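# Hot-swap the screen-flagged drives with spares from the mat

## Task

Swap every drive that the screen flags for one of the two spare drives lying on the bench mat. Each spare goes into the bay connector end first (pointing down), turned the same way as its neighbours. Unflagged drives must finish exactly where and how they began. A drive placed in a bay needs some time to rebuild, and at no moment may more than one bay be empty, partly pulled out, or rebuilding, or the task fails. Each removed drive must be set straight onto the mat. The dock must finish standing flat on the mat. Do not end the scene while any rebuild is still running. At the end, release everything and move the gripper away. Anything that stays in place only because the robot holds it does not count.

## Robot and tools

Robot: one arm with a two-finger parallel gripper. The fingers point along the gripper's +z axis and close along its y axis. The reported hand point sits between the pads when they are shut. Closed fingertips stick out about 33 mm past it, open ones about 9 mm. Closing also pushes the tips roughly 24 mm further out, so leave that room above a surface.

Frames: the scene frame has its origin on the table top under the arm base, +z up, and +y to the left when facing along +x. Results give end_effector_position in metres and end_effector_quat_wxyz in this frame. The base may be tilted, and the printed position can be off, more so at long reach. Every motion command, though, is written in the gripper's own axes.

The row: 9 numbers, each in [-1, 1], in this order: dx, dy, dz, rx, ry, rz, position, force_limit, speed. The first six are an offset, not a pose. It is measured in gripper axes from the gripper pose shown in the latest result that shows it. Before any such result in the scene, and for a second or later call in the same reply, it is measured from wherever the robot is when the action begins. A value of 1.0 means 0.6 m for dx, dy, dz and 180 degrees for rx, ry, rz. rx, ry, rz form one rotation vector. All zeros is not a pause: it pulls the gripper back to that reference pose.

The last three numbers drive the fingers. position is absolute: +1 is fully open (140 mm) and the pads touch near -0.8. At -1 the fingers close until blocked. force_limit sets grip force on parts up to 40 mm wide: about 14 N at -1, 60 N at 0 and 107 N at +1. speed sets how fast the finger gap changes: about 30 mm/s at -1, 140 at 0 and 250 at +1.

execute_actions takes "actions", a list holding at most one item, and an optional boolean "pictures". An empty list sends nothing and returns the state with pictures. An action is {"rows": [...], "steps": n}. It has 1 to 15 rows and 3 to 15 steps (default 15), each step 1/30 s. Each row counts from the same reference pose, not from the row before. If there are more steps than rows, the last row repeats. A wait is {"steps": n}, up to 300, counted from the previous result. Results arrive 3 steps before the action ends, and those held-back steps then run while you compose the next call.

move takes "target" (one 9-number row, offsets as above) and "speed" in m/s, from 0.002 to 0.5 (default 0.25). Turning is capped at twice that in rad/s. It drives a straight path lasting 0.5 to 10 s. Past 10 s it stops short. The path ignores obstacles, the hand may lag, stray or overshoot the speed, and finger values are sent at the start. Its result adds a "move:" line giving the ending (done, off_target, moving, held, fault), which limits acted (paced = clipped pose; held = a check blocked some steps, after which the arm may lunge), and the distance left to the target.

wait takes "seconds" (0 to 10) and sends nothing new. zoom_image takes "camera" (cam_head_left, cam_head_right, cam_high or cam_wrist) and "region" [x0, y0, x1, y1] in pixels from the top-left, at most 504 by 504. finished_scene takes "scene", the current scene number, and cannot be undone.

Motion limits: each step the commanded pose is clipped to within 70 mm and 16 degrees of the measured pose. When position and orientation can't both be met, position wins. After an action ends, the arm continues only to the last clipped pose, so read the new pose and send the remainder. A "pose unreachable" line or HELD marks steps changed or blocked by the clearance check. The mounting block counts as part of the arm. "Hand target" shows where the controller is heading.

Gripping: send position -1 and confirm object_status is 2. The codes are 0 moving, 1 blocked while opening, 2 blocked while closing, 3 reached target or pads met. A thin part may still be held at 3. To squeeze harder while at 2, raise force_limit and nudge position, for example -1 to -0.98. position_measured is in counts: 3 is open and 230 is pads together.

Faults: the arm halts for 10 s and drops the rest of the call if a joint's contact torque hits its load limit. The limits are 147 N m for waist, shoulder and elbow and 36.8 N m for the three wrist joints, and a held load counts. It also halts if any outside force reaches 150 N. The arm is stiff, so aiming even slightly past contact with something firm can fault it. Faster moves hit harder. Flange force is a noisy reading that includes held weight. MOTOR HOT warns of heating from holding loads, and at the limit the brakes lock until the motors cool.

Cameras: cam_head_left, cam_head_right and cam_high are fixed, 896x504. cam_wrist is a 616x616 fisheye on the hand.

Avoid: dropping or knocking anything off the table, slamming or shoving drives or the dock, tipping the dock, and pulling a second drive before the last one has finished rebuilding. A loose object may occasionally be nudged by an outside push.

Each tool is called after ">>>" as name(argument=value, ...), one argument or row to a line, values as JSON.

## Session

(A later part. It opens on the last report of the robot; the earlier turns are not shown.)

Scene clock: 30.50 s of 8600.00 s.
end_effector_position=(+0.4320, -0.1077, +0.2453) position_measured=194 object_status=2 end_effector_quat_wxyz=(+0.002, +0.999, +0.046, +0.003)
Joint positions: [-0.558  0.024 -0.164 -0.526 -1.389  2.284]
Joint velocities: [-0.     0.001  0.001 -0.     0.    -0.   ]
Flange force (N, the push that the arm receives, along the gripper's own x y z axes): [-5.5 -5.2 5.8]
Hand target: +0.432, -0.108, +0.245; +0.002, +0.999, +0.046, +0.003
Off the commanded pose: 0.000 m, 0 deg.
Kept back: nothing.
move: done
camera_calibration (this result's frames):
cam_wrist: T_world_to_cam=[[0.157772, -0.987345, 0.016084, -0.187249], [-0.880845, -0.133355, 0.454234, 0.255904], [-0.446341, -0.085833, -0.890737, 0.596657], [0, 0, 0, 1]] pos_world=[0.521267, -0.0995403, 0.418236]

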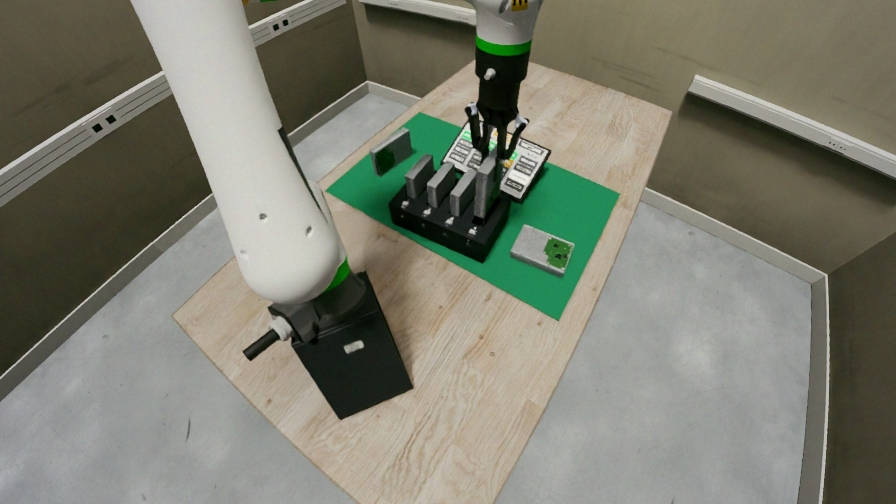

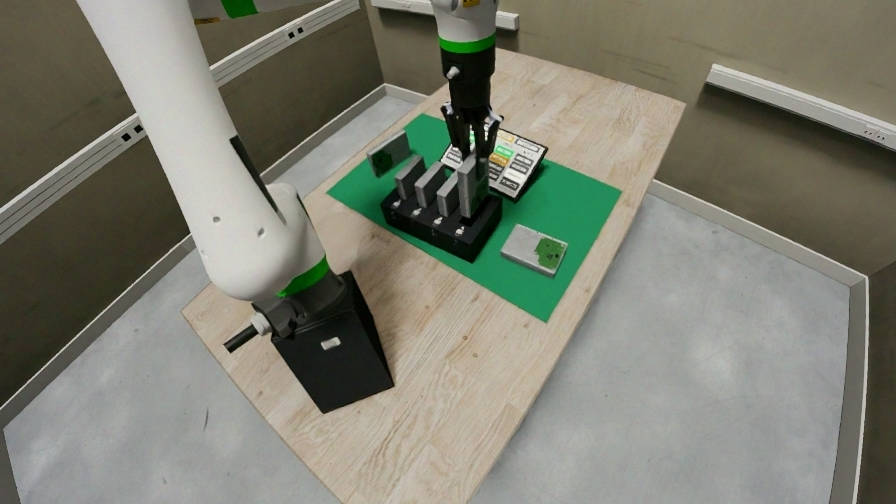

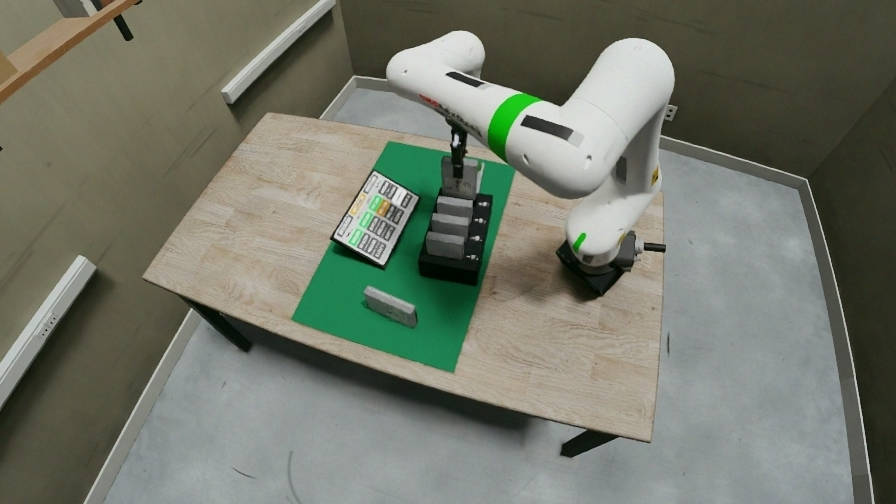

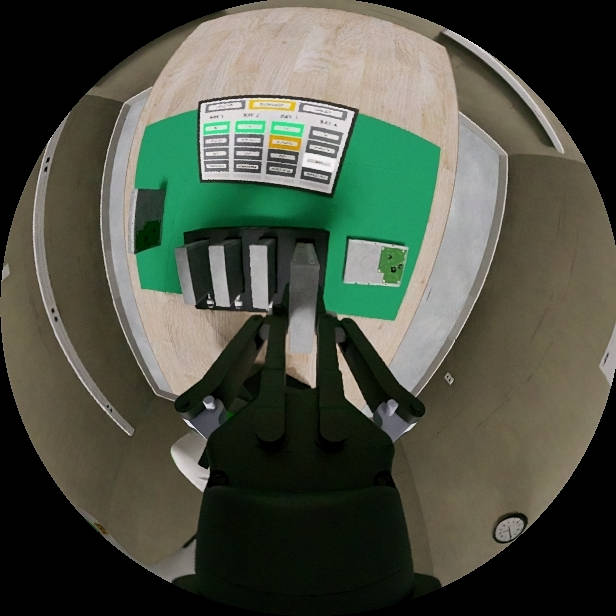

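>>> move(
  target=[0.15,0.2,0,0,0,0.1,-1,0,-0.5],
)

>>> move(
  target=[0.18,0.04,0.13,0,0,0.43,-1,0,-0.5],
)

>>> move(
  target=[0,0,0.042,0,0,0,-1,-0.5,-0.5],
  speed=0.03,
)

>>> zoom_image(
  camera="cam_head_left",
  region=[500, 120, 660, 260],
)

Scene clock: 31.80 s of 8600.00 s.
end_effector_position=(+0.5328, -0.2188, +0.2459) position_measured=194 object_status=2 end_effector_quat_wxyz=(+0.001, +0.994, -0.111, +0.004)
Joint positions: [-0.629  0.397  0.235 -0.521 -1.446  2.018]
Joint velocities: [-0.     0.     0.002 -0.    -0.002  0.   ]
Flange force (N, the push that the arm receives, along the gripper's own x y z axes): [-5.6 -4.2 6.6]
Hand target: +0.533, -0.219, +0.246; +0.001, +0.994, -0.111, +0.004
Off the commanded pose: 0.000 m, 0 deg.
Kept back: nothing.
move: done
camera_calibration (this result's frames):
cam_wrist: T_world_to_cam=[[-0.154954, -0.98782, 0.0141932, -0.145925], [-0.879476, 0.144474, 0.453485, 0.389814], [-0.450012, 0.0577866, -0.891151, 0.666133], [0, 0, 0, 1]] pos_world=[0.619988, -0.23896, 0.418922]

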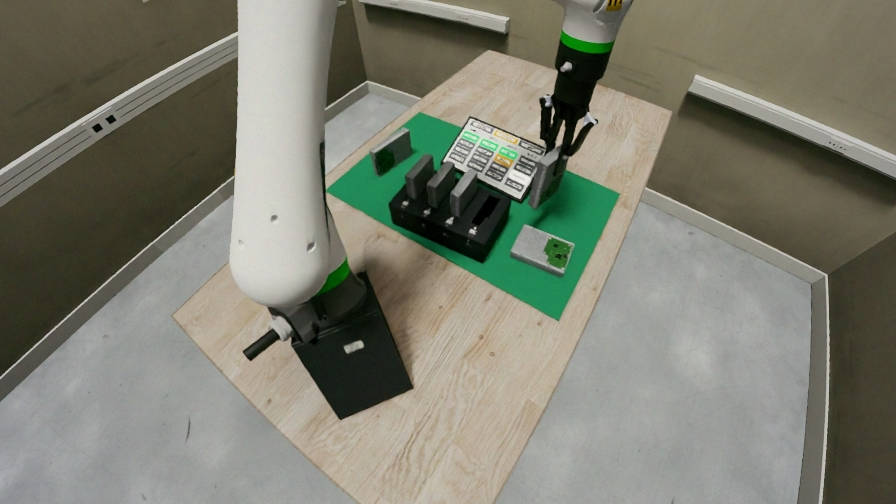

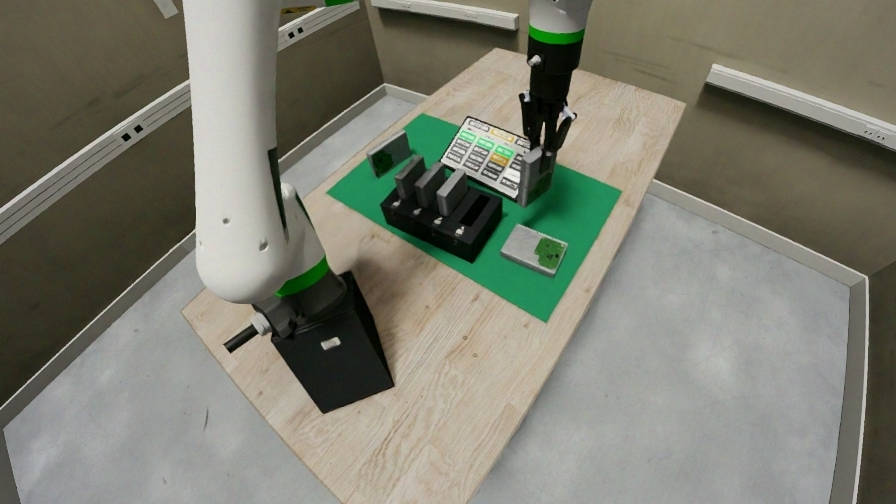

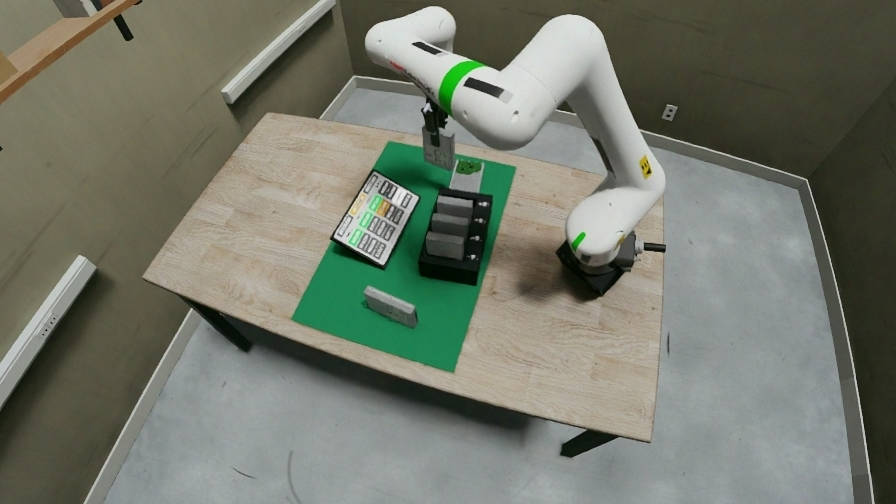

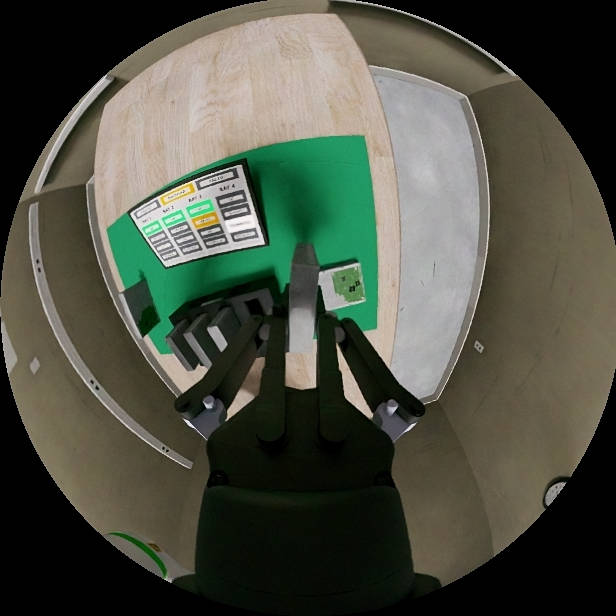

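Scene clock: 34.90 s of 8600.00 s.
end_effector_position=(+0.6332, -0.2660, +0.1684) position_measured=194 object_status=2 end_effector_quat_wxyz=(-0.002, +0.706, -0.708, +0.004)
Joint positions: [-0.55   0.686  0.523 -0.524 -1.407  0.599]
Joint velocities: [ 0.     0.     0.002  0.    -0.001 -0.002]
Flange force (N, the push that the arm receives, along the gripper's own x y z axes): [-4.3 6.1 6.4]
Hand target: +0.633, -0.266, +0.168; -0.002, +0.706, -0.708, +0.004
Off the commanded pose: 0.001 m, 0 deg.
Kept back: nothing.
move: done
camera_calibration (this result's frames):
cam_wrist: T_world_to_cam=[[-0.997918, -0.0642835, 0.00513197, 0.605101], [-0.0548271, 0.887627, 0.457288, 0.194926], [-0.0339513, 0.456055, -0.889304, 0.487119], [0, 0, 0, 1]] pos_world=[0.631067, -0.356277, 0.340954]

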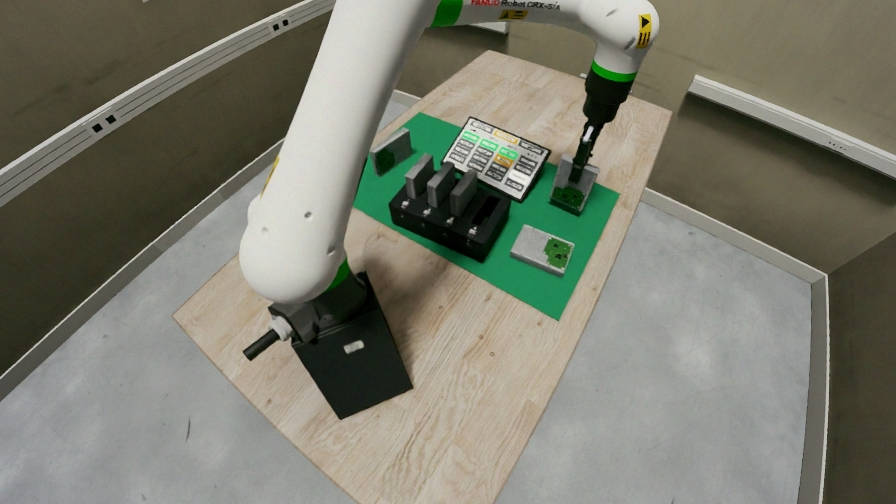

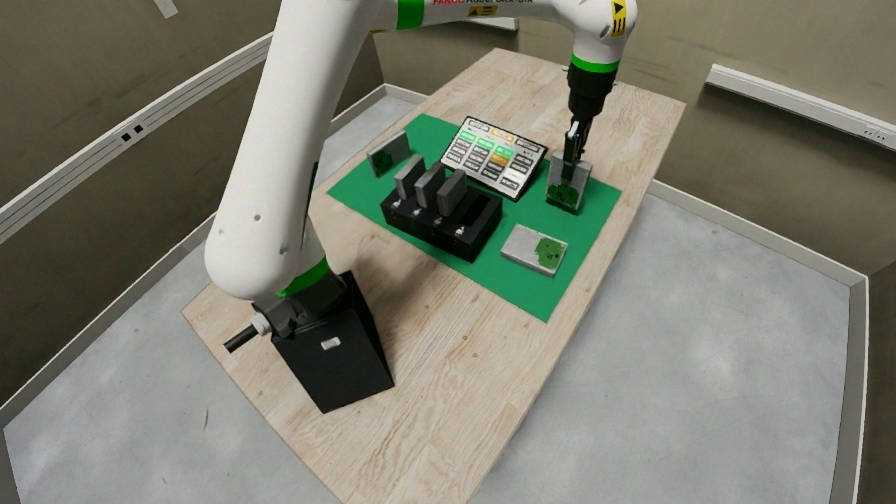

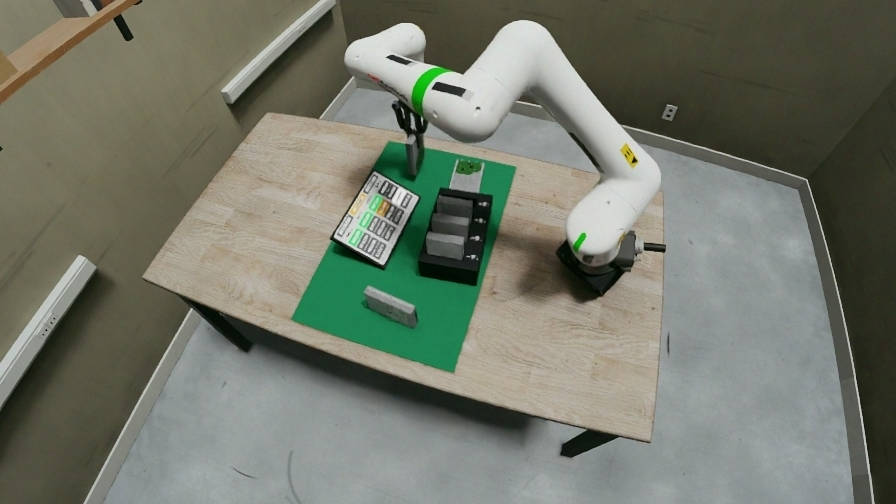

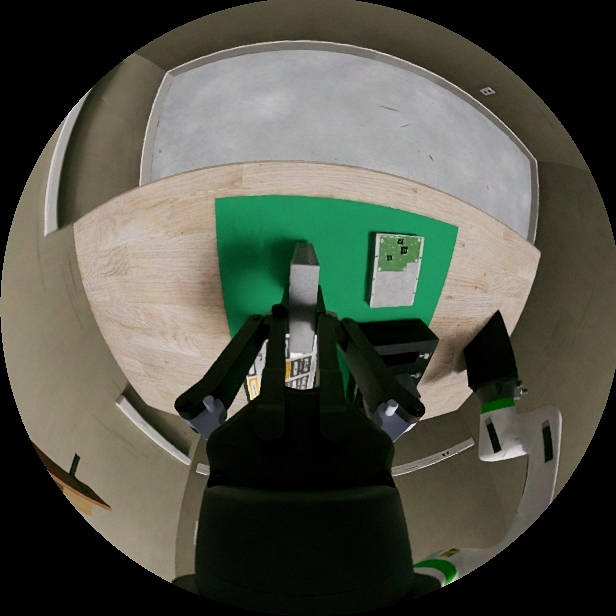

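Scene clock: 35.97 s of 8600.00 s.
end_effector_position=(+0.6333, -0.2660, +0.1432) position_measured=194 object_status=2 end_effector_quat_wxyz=(-0.002, +0.706, -0.708, +0.004)
Joint positions: [-0.532  0.701  0.495 -0.529 -1.361  0.605]
Joint velocities: [-0.    -0.     0.     0.     0.    -0.001]
Flange force (N, the push that the arm receives, along the gripper's own x y z axes): [-5.2 2.1 6.2]
Hand target: +0.633, -0.266, +0.143; -0.002, +0.706, -0.708, +0.004
Off the commanded pose: 0.000 m, 0 deg.
Kept back: nothing.
move: done
camera_calibration (this result's frames):
cam_wrist: T_world_to_cam=[[-0.997923, -0.0642082, 0.00510108, 0.605343], [-0.0547743, 0.887631, 0.457286, 0.20647], [-0.0338894, 0.456057, -0.889305, 0.464713], [0, 0, 0, 1]] pos_world=[0.631144, -0.356337, 0.315768]

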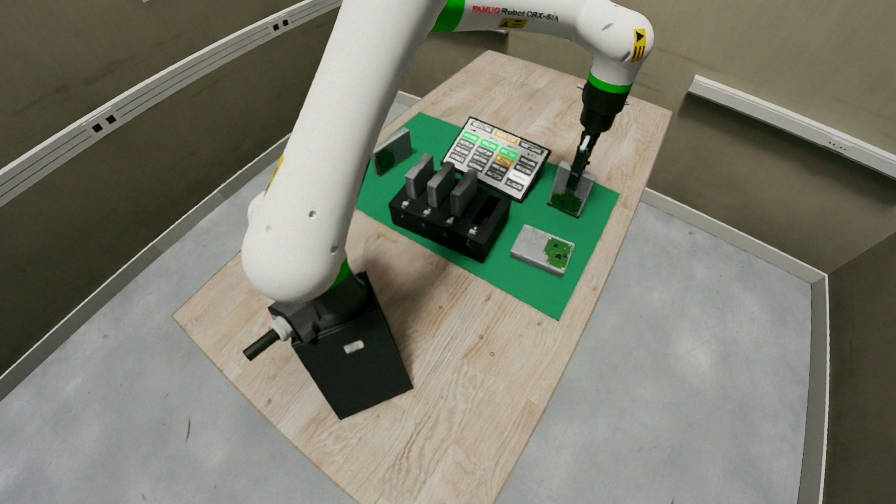

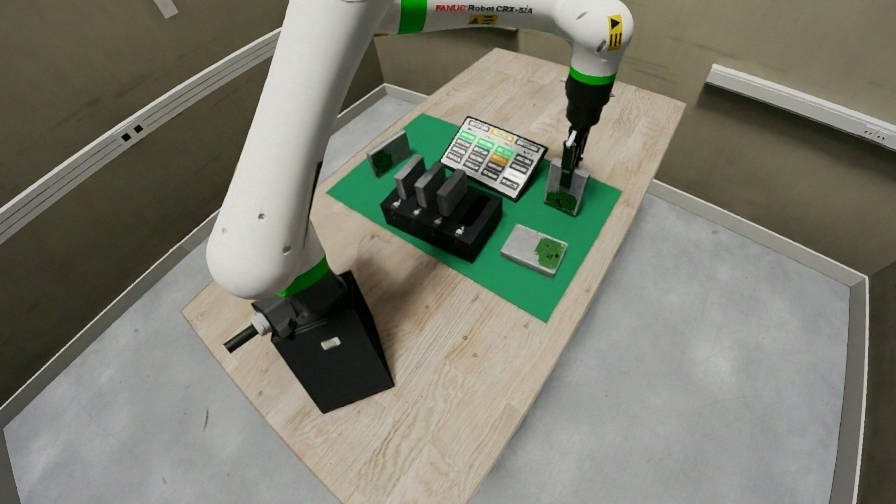

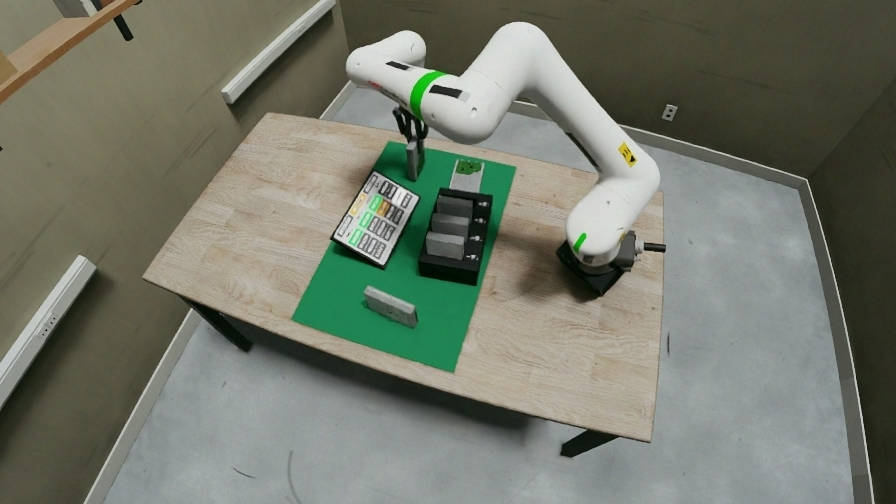

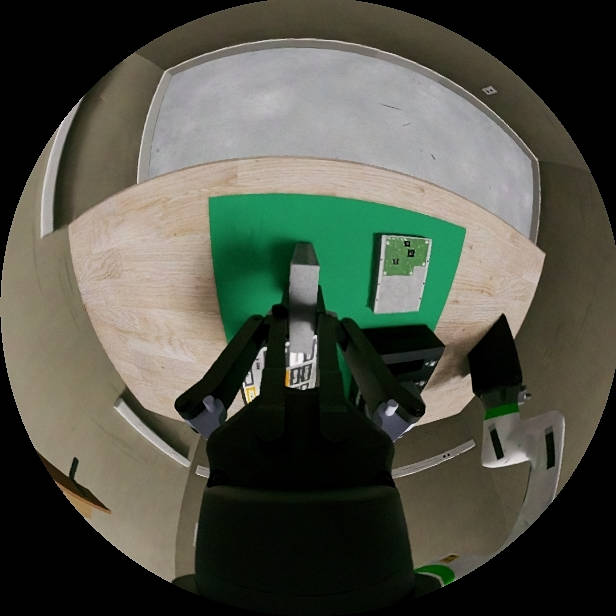

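Region (500, 120, 660, 260) of cam_head_left's 896x504 image, scaled by 3.150, with more detail than that image has; it fills the top 441 rows of this view, and the rest is white.

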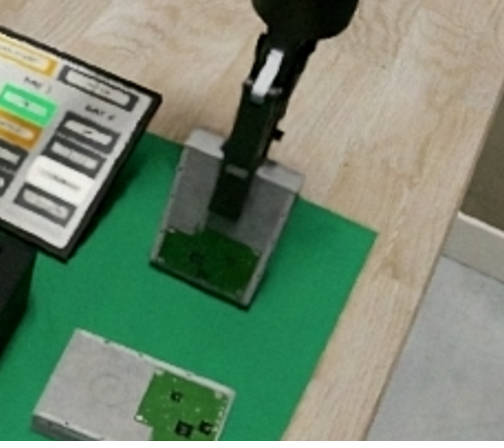

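>>> execute_actions(
  actions=[
    {"rows":[[0,0,0.003,0,0,0,-1,0,0],[0,0,0.006,0,0,0,-1,0,0],[0,0,0.008,0,0,0,-1,0,0]]},
  ],
)

>>> execute_actions(
  actions=[
    {"rows":[[0,0,0.003,0,0,0,-1,0,0],[0,0,0.005,0,0,0,-1,0,0]]},
  ],
)

Scene clock: 36.47 s of 8600.00 s.
end_effector_position=(+0.6333, -0.2660, +0.1384) position_measured=194 object_status=2 end_effector_quat_wxyz=(-0.002, +0.706, -0.708, +0.004)
Joint positions: [-0.528  0.704  0.49  -0.529 -1.352  0.606]
Joint velocities: [ 0.    -0.001  0.001  0.     0.001 -0.002]
Flange force (N, the push that the arm receives, along the gripper's own x y z axes): [-5.5 0.4 4.8]
Steps of this call (steps 1 to 3: nothing new was sent; steps 4 to 15: the first 12 steps of this action). Readings (end_effector_position | what the end effector reports):
4: (+0.6333, -0.2660, +0.1431) | position_measured=194 object_status=2
5: (+0.6334, -0.2661, +0.1424) | position_measured=194 object_status=2
7: (+0.6332, -0.2660, +0.1393) | position_measured=194 object_status=2
11: (+0.6333, -0.2660, +0.1384) | position_measured=194 object_status=2
15: the state above

Scene clock: 36.97 s of 8600.00 s.
end_effector_position=(+0.6333, -0.2660, +0.1354) position_measured=194 object_status=2 end_effector_quat_wxyz=(-0.002, +0.706, -0.708, +0.004)
Joint positions: [-0.526  0.706  0.488 -0.53  -1.347  0.607]
Joint velocities: [-0.    -0.001 -0.001 -0.    -0.001  0.   ]
Flange force (N, the push that the arm receives, along the gripper's own x y z axes): [-4.5 0.9 4.4]
Off your previous action's commanded pose: 0.000 m, 0 deg at its last step (step 3 of this call).
Steps of this call (steps 1 to 3: the last 3 steps of your previous action; steps 4 to 15: the first 12 steps of this action, its rows measured from where the robot was after step 3). Readings (end_effector_position | what the end effector reports):
3: (+0.6333, -0.2660, +0.1384) | position_measured=194 object_status=2
4: (+0.6333, -0.2660, +0.1383) | position_measured=194 object_status=2
5: (+0.6334, -0.2661, +0.1376) | position_measured=194 object_status=2
7: (+0.6332, -0.2660, +0.1355) | position_measured=194 object_status=2
11: (+0.6333, -0.2661, +0.1354) | position_measured=194 object_status=2
15: the state above

>>> execute_actions(
  actions=[
    {"rows":[[0,0,0.003,0,0,0,-1,0,0],[0,0,0.005,0,0,0,-1,0,0]]},
  ],
)

Scene clock: 37.47 s of 8600.00 s.
end_effector_position=(+0.6334, -0.2661, +0.1325) position_measured=194 object_status=2 end_effector_quat_wxyz=(-0.002, +0.706, -0.708, +0.004)
Joint positions: [-0.524  0.708  0.485 -0.531 -1.342  0.607]
Joint velocities: [ 0.     0.    -0.001 -0.     0.     0.001]
Flange force (N, the push that the arm receives, along the gripper's own x y z axes): [-8.6 2.3 -23.9]
Off your previous action's commanded pose: 0.000 m, 0 deg at its last step (step 3 of this call).
Steps of this call (steps 1 to 3: the last 3 steps of your previous action; steps 4 to 15: the first 12 steps of this action). Readings (end_effector_position | what the end effector reports):
4: (+0.6333, -0.2660, +0.1353) | position_measured=194 object_status=2
5: (+0.6334, -0.2661, +0.1347) | position_measured=194 object_status=2
7: (+0.6333, -0.2661, +0.1328) | position_measured=194 object_status=2
11: (+0.6334, -0.2661, +0.1326) | position_measured=194 object_status=2
15: the state above

>>> move(
  target=[0,0,-0.001,0,0,0,-0.2,0,0],
)

>>> move(
  target=[0,0,-0.1,0,0,0,-0.2,0,0],
)

>>> move(
  target=[-0.075,0.305,0,0,0,0,1,0,0],
)

>>> move(
  target=[0,0,0.18,0,0,0,1,0,0],
)

Scene clock: 38.40 s of 8600.00 s.
end_effector_position=(+0.6334, -0.2661, +0.1331) position_measured=154 object_status=3 end_effector_quat_wxyz=(-0.002, +0.706, -0.708, +0.004)
Joint positions: [-0.525  0.707  0.485 -0.531 -1.343  0.607]
Joint velocities: [-0.001  0.002  0.001  0.    -0.    -0.001]
Flange force (N, the push that the arm receives, along the gripper's own x y z axes): [-6.4 6.6 -1.6]
Hand target: +0.633, -0.266, +0.133; -0.002, +0.706, -0.708, +0.004
Off your previous action's commanded pose: 0.000 m, 0 deg at its last step (step 3 of this call).
Off the commanded pose: 0.000 m, 0 deg.
Kept back: nothing.
move: done
camera_calibration (this result's frames):
cam_wrist: T_world_to_cam=[[-0.997916, -0.0643389, 0.00500762, 0.605429], [-0.0549355, 0.887652, 0.457226, 0.211249], [-0.0338625, 0.455998, -0.889336, 0.455698], [0, 0, 0, 1]] pos_world=[0.631203, -0.35636, 0.305648]

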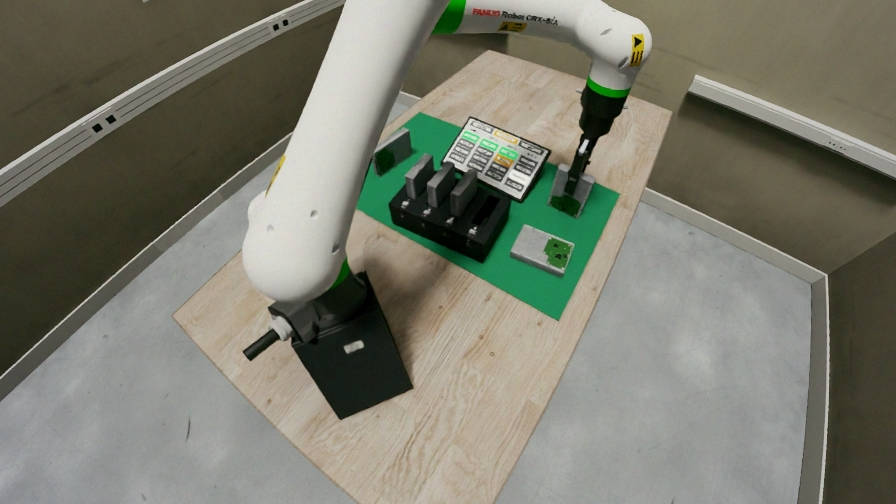

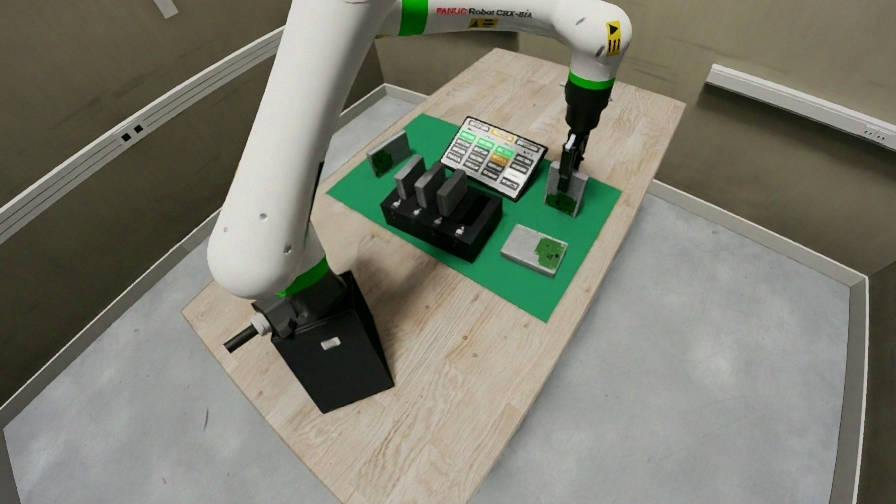

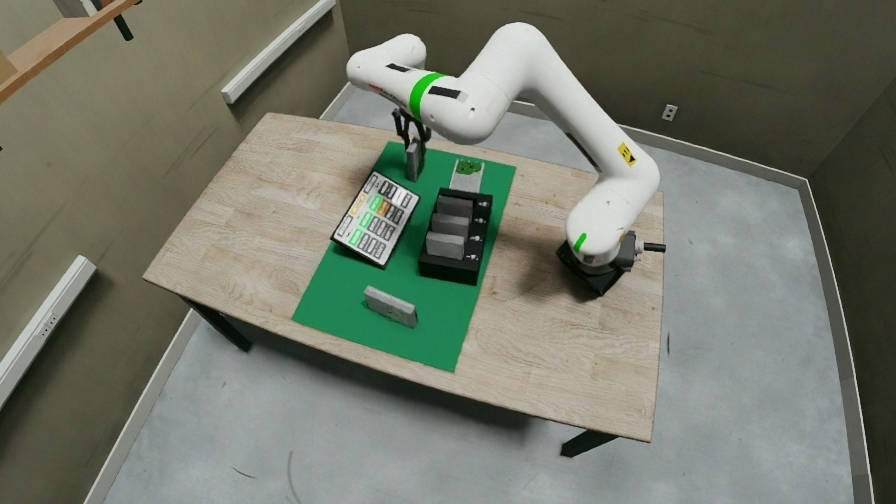

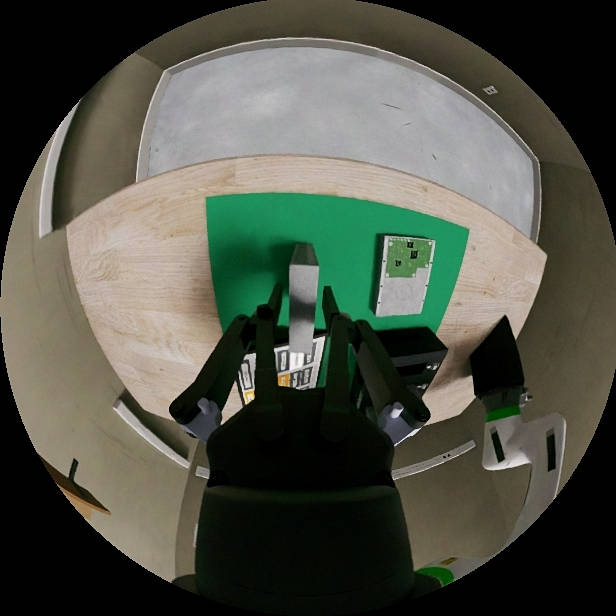

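Scene clock: 39.13 s of 8600.00 s.
end_effector_position=(+0.6332, -0.2659, +0.1931) position_measured=154 object_status=3 end_effector_quat_wxyz=(-0.002, +0.706, -0.708, +0.004)
Joint positions: [-0.567  0.674  0.554 -0.521 -1.453  0.593]
Joint velocities: [-0.     0.     0.001  0.     0.001  0.001]
Flange force (N, the push that the arm receives, along the gripper's own x y z axes): [-3.7 0.3 -0.1]
Hand target: +0.633, -0.266, +0.193; -0.002, +0.706, -0.708, +0.004
Off the commanded pose: 0.000 m, 0 deg.
Kept back: nothing.
move: done
camera_calibration (this result's frames):
cam_wrist: T_world_to_cam=[[-0.997902, -0.0645529, 0.00504827, 0.604863], [-0.055109, 0.887665, 0.45718, 0.183788], [-0.0339935, 0.455943, -0.88936, 0.509064], [0, 0, 0, 1]] pos_world=[0.631026, -0.3562, 0.365663]

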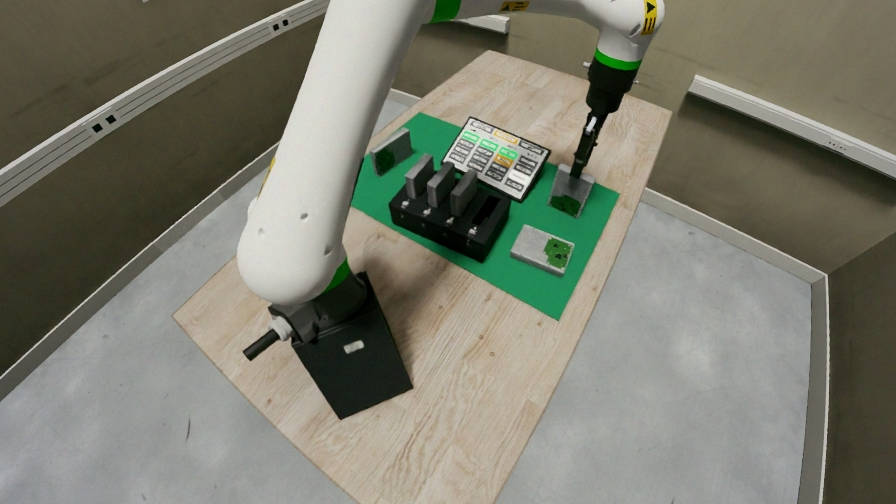

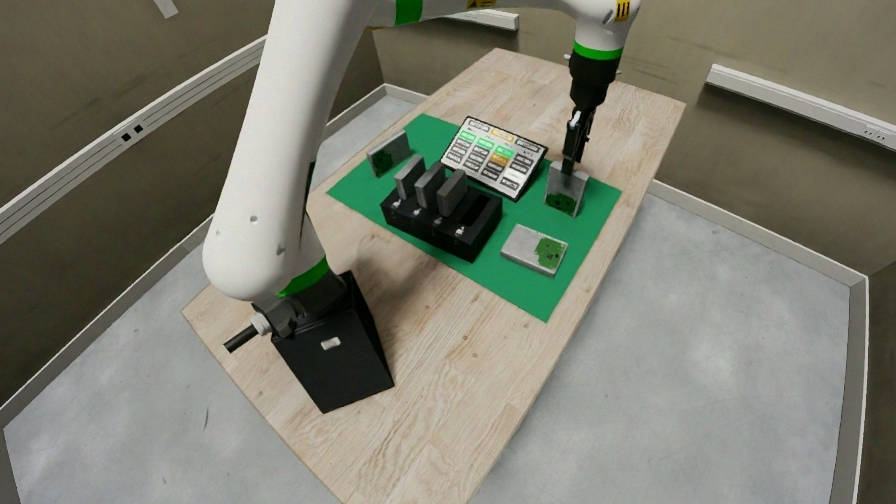

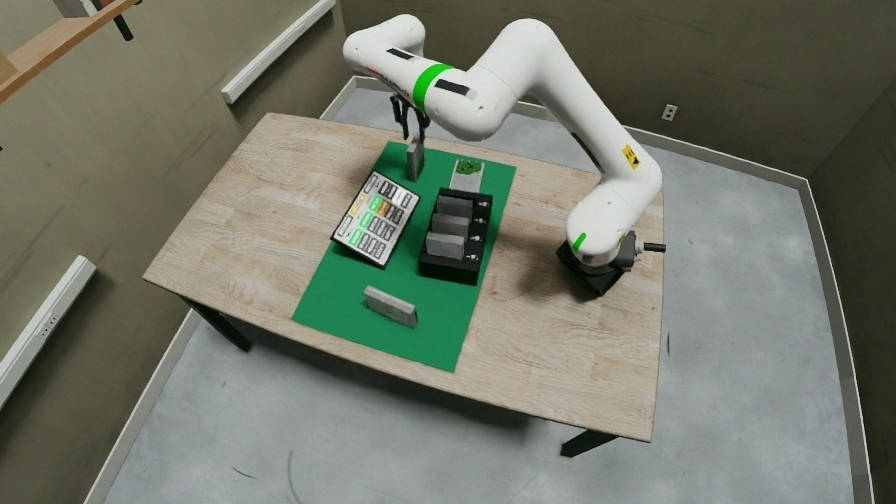

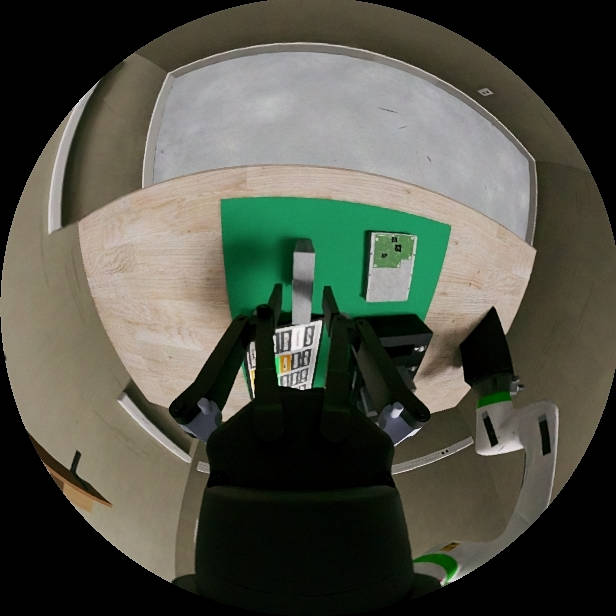

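Scene clock: 40.33 s of 8600.00 s.
end_effector_position=(+0.4501, -0.2210, +0.1923) position_measured=3 object_status=3 end_effector_quat_wxyz=(-0.001, +0.706, -0.708, +0.004)
Joint positions: [-0.662  0.318 -0.041 -0.537 -1.293  0.796]
Joint velocities: [-0.     0.     0.001  0.    -0.    -0.   ]
Flange force (N, the push that the arm receives, along the gripper's own x y z axes): [-3.4 0.2 0.6]
Hand target: +0.450, -0.221, +0.192; -0.001, +0.706, -0.708, +0.004
Off the commanded pose: 0.001 m, 0 deg.
Kept back: nothing.
move: done
camera_calibration (this result's frames):
cam_wrist: T_world_to_cam=[[-0.997916, -0.0642906, 0.00546996, 0.425063], [-0.0547144, 0.888104, 0.456374, 0.134301], [-0.0341984, 0.455123, -0.889771, 0.481673], [0, 0, 0, 1]] pos_world=[0.447998, -0.311166, 0.364963]

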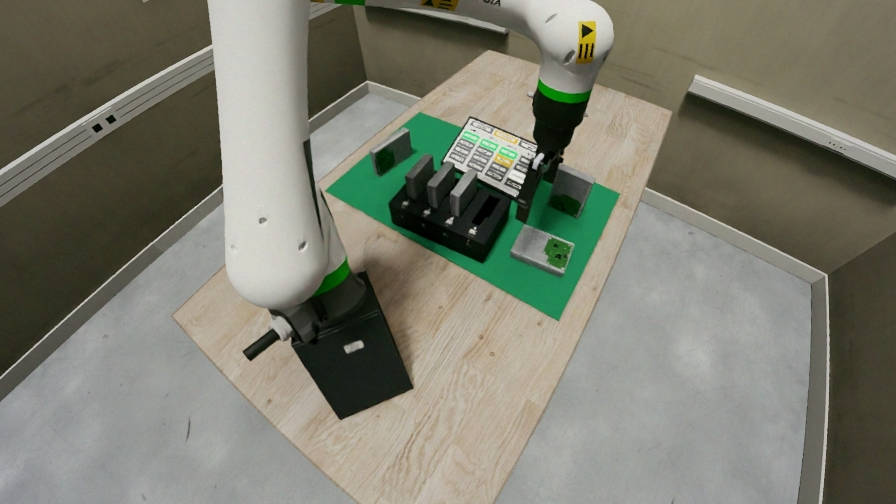

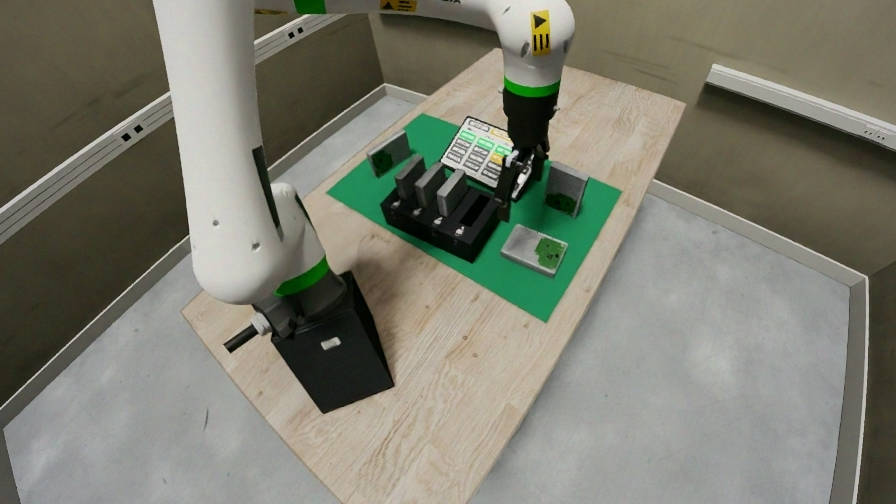

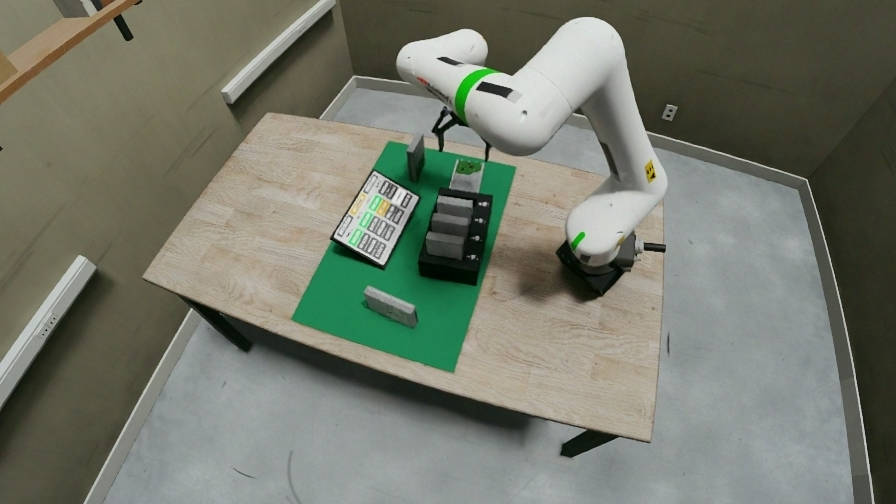

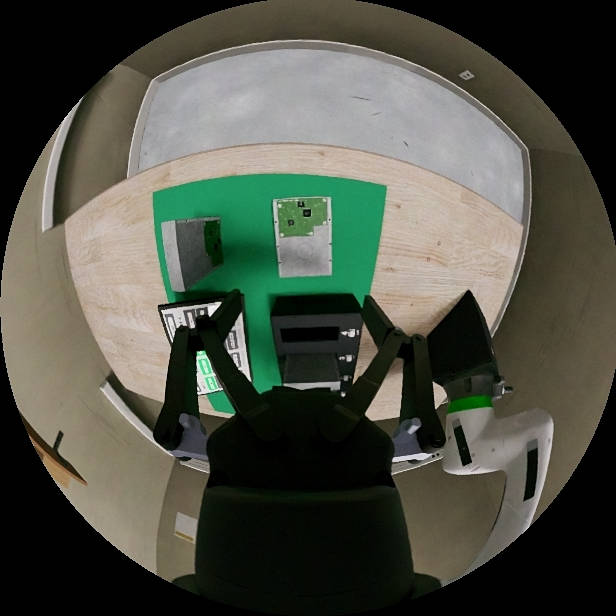

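Scene clock: 41.17 s of 8600.00 s.
end_effector_position=(+0.4504, -0.2213, +0.0843) position_measured=3 object_status=3 end_effector_quat_wxyz=(-0.001, +0.706, -0.708, +0.004)
Joint positions: [-0.564  0.428 -0.133 -0.595 -1.074  0.833]
Joint velocities: [ 0.     0.001 -0.002 -0.     0.    -0.001]
Flange force (N, the push that the arm receives, along the gripper's own x y z axes): [-4.0 0.5 -0.7]
Hand target: +0.450, -0.221, +0.084; -0.001, +0.706, -0.708, +0.004
Off the commanded pose: 0.000 m, 0 deg.
Kept back: nothing.
move: done
camera_calibration (this result's frames):
cam_wrist: T_world_to_cam=[[-0.997937, -0.0639679, 0.0054534, 0.426056], [-0.0544358, 0.888135, 0.456348, 0.183717], [-0.034035, 0.45511, -0.889785, 0.385667], [0, 0, 0, 1]] pos_world=[0.448304, -0.311432, 0.256998]

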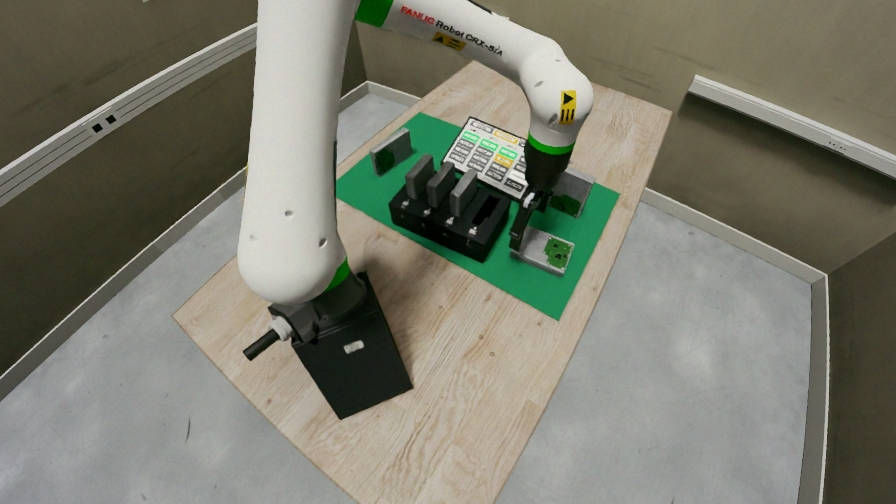

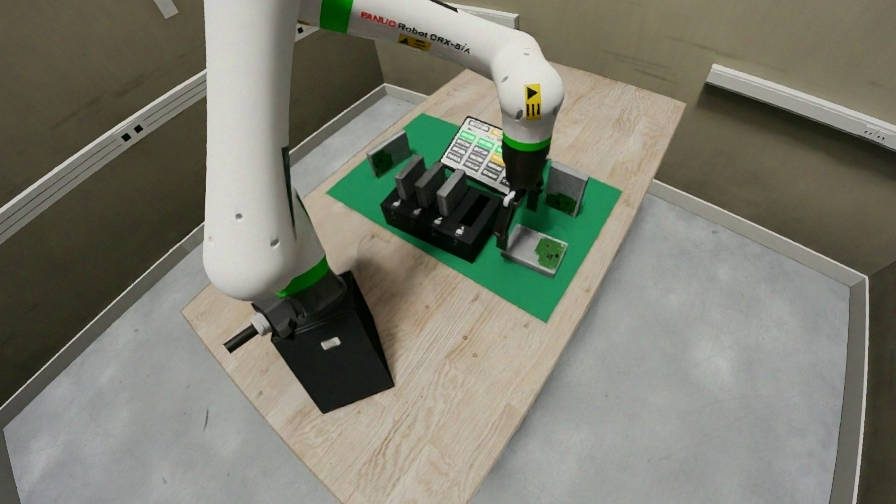

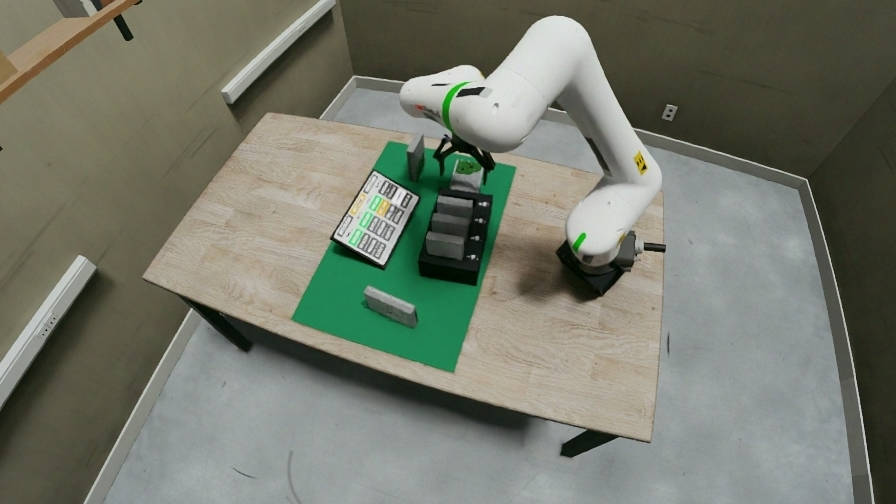

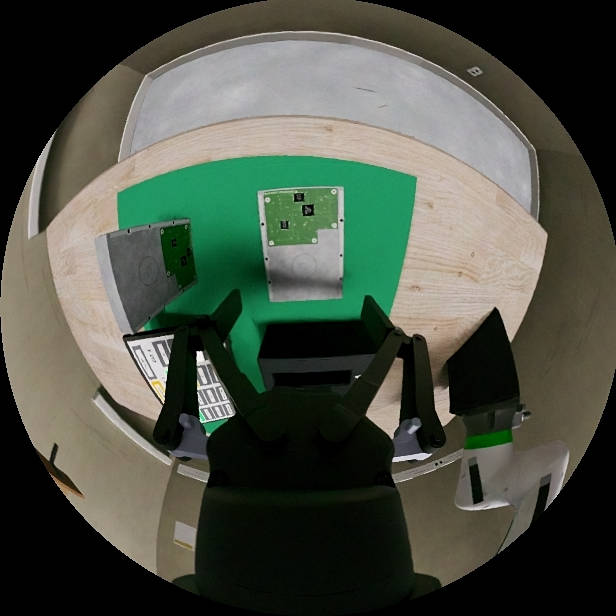

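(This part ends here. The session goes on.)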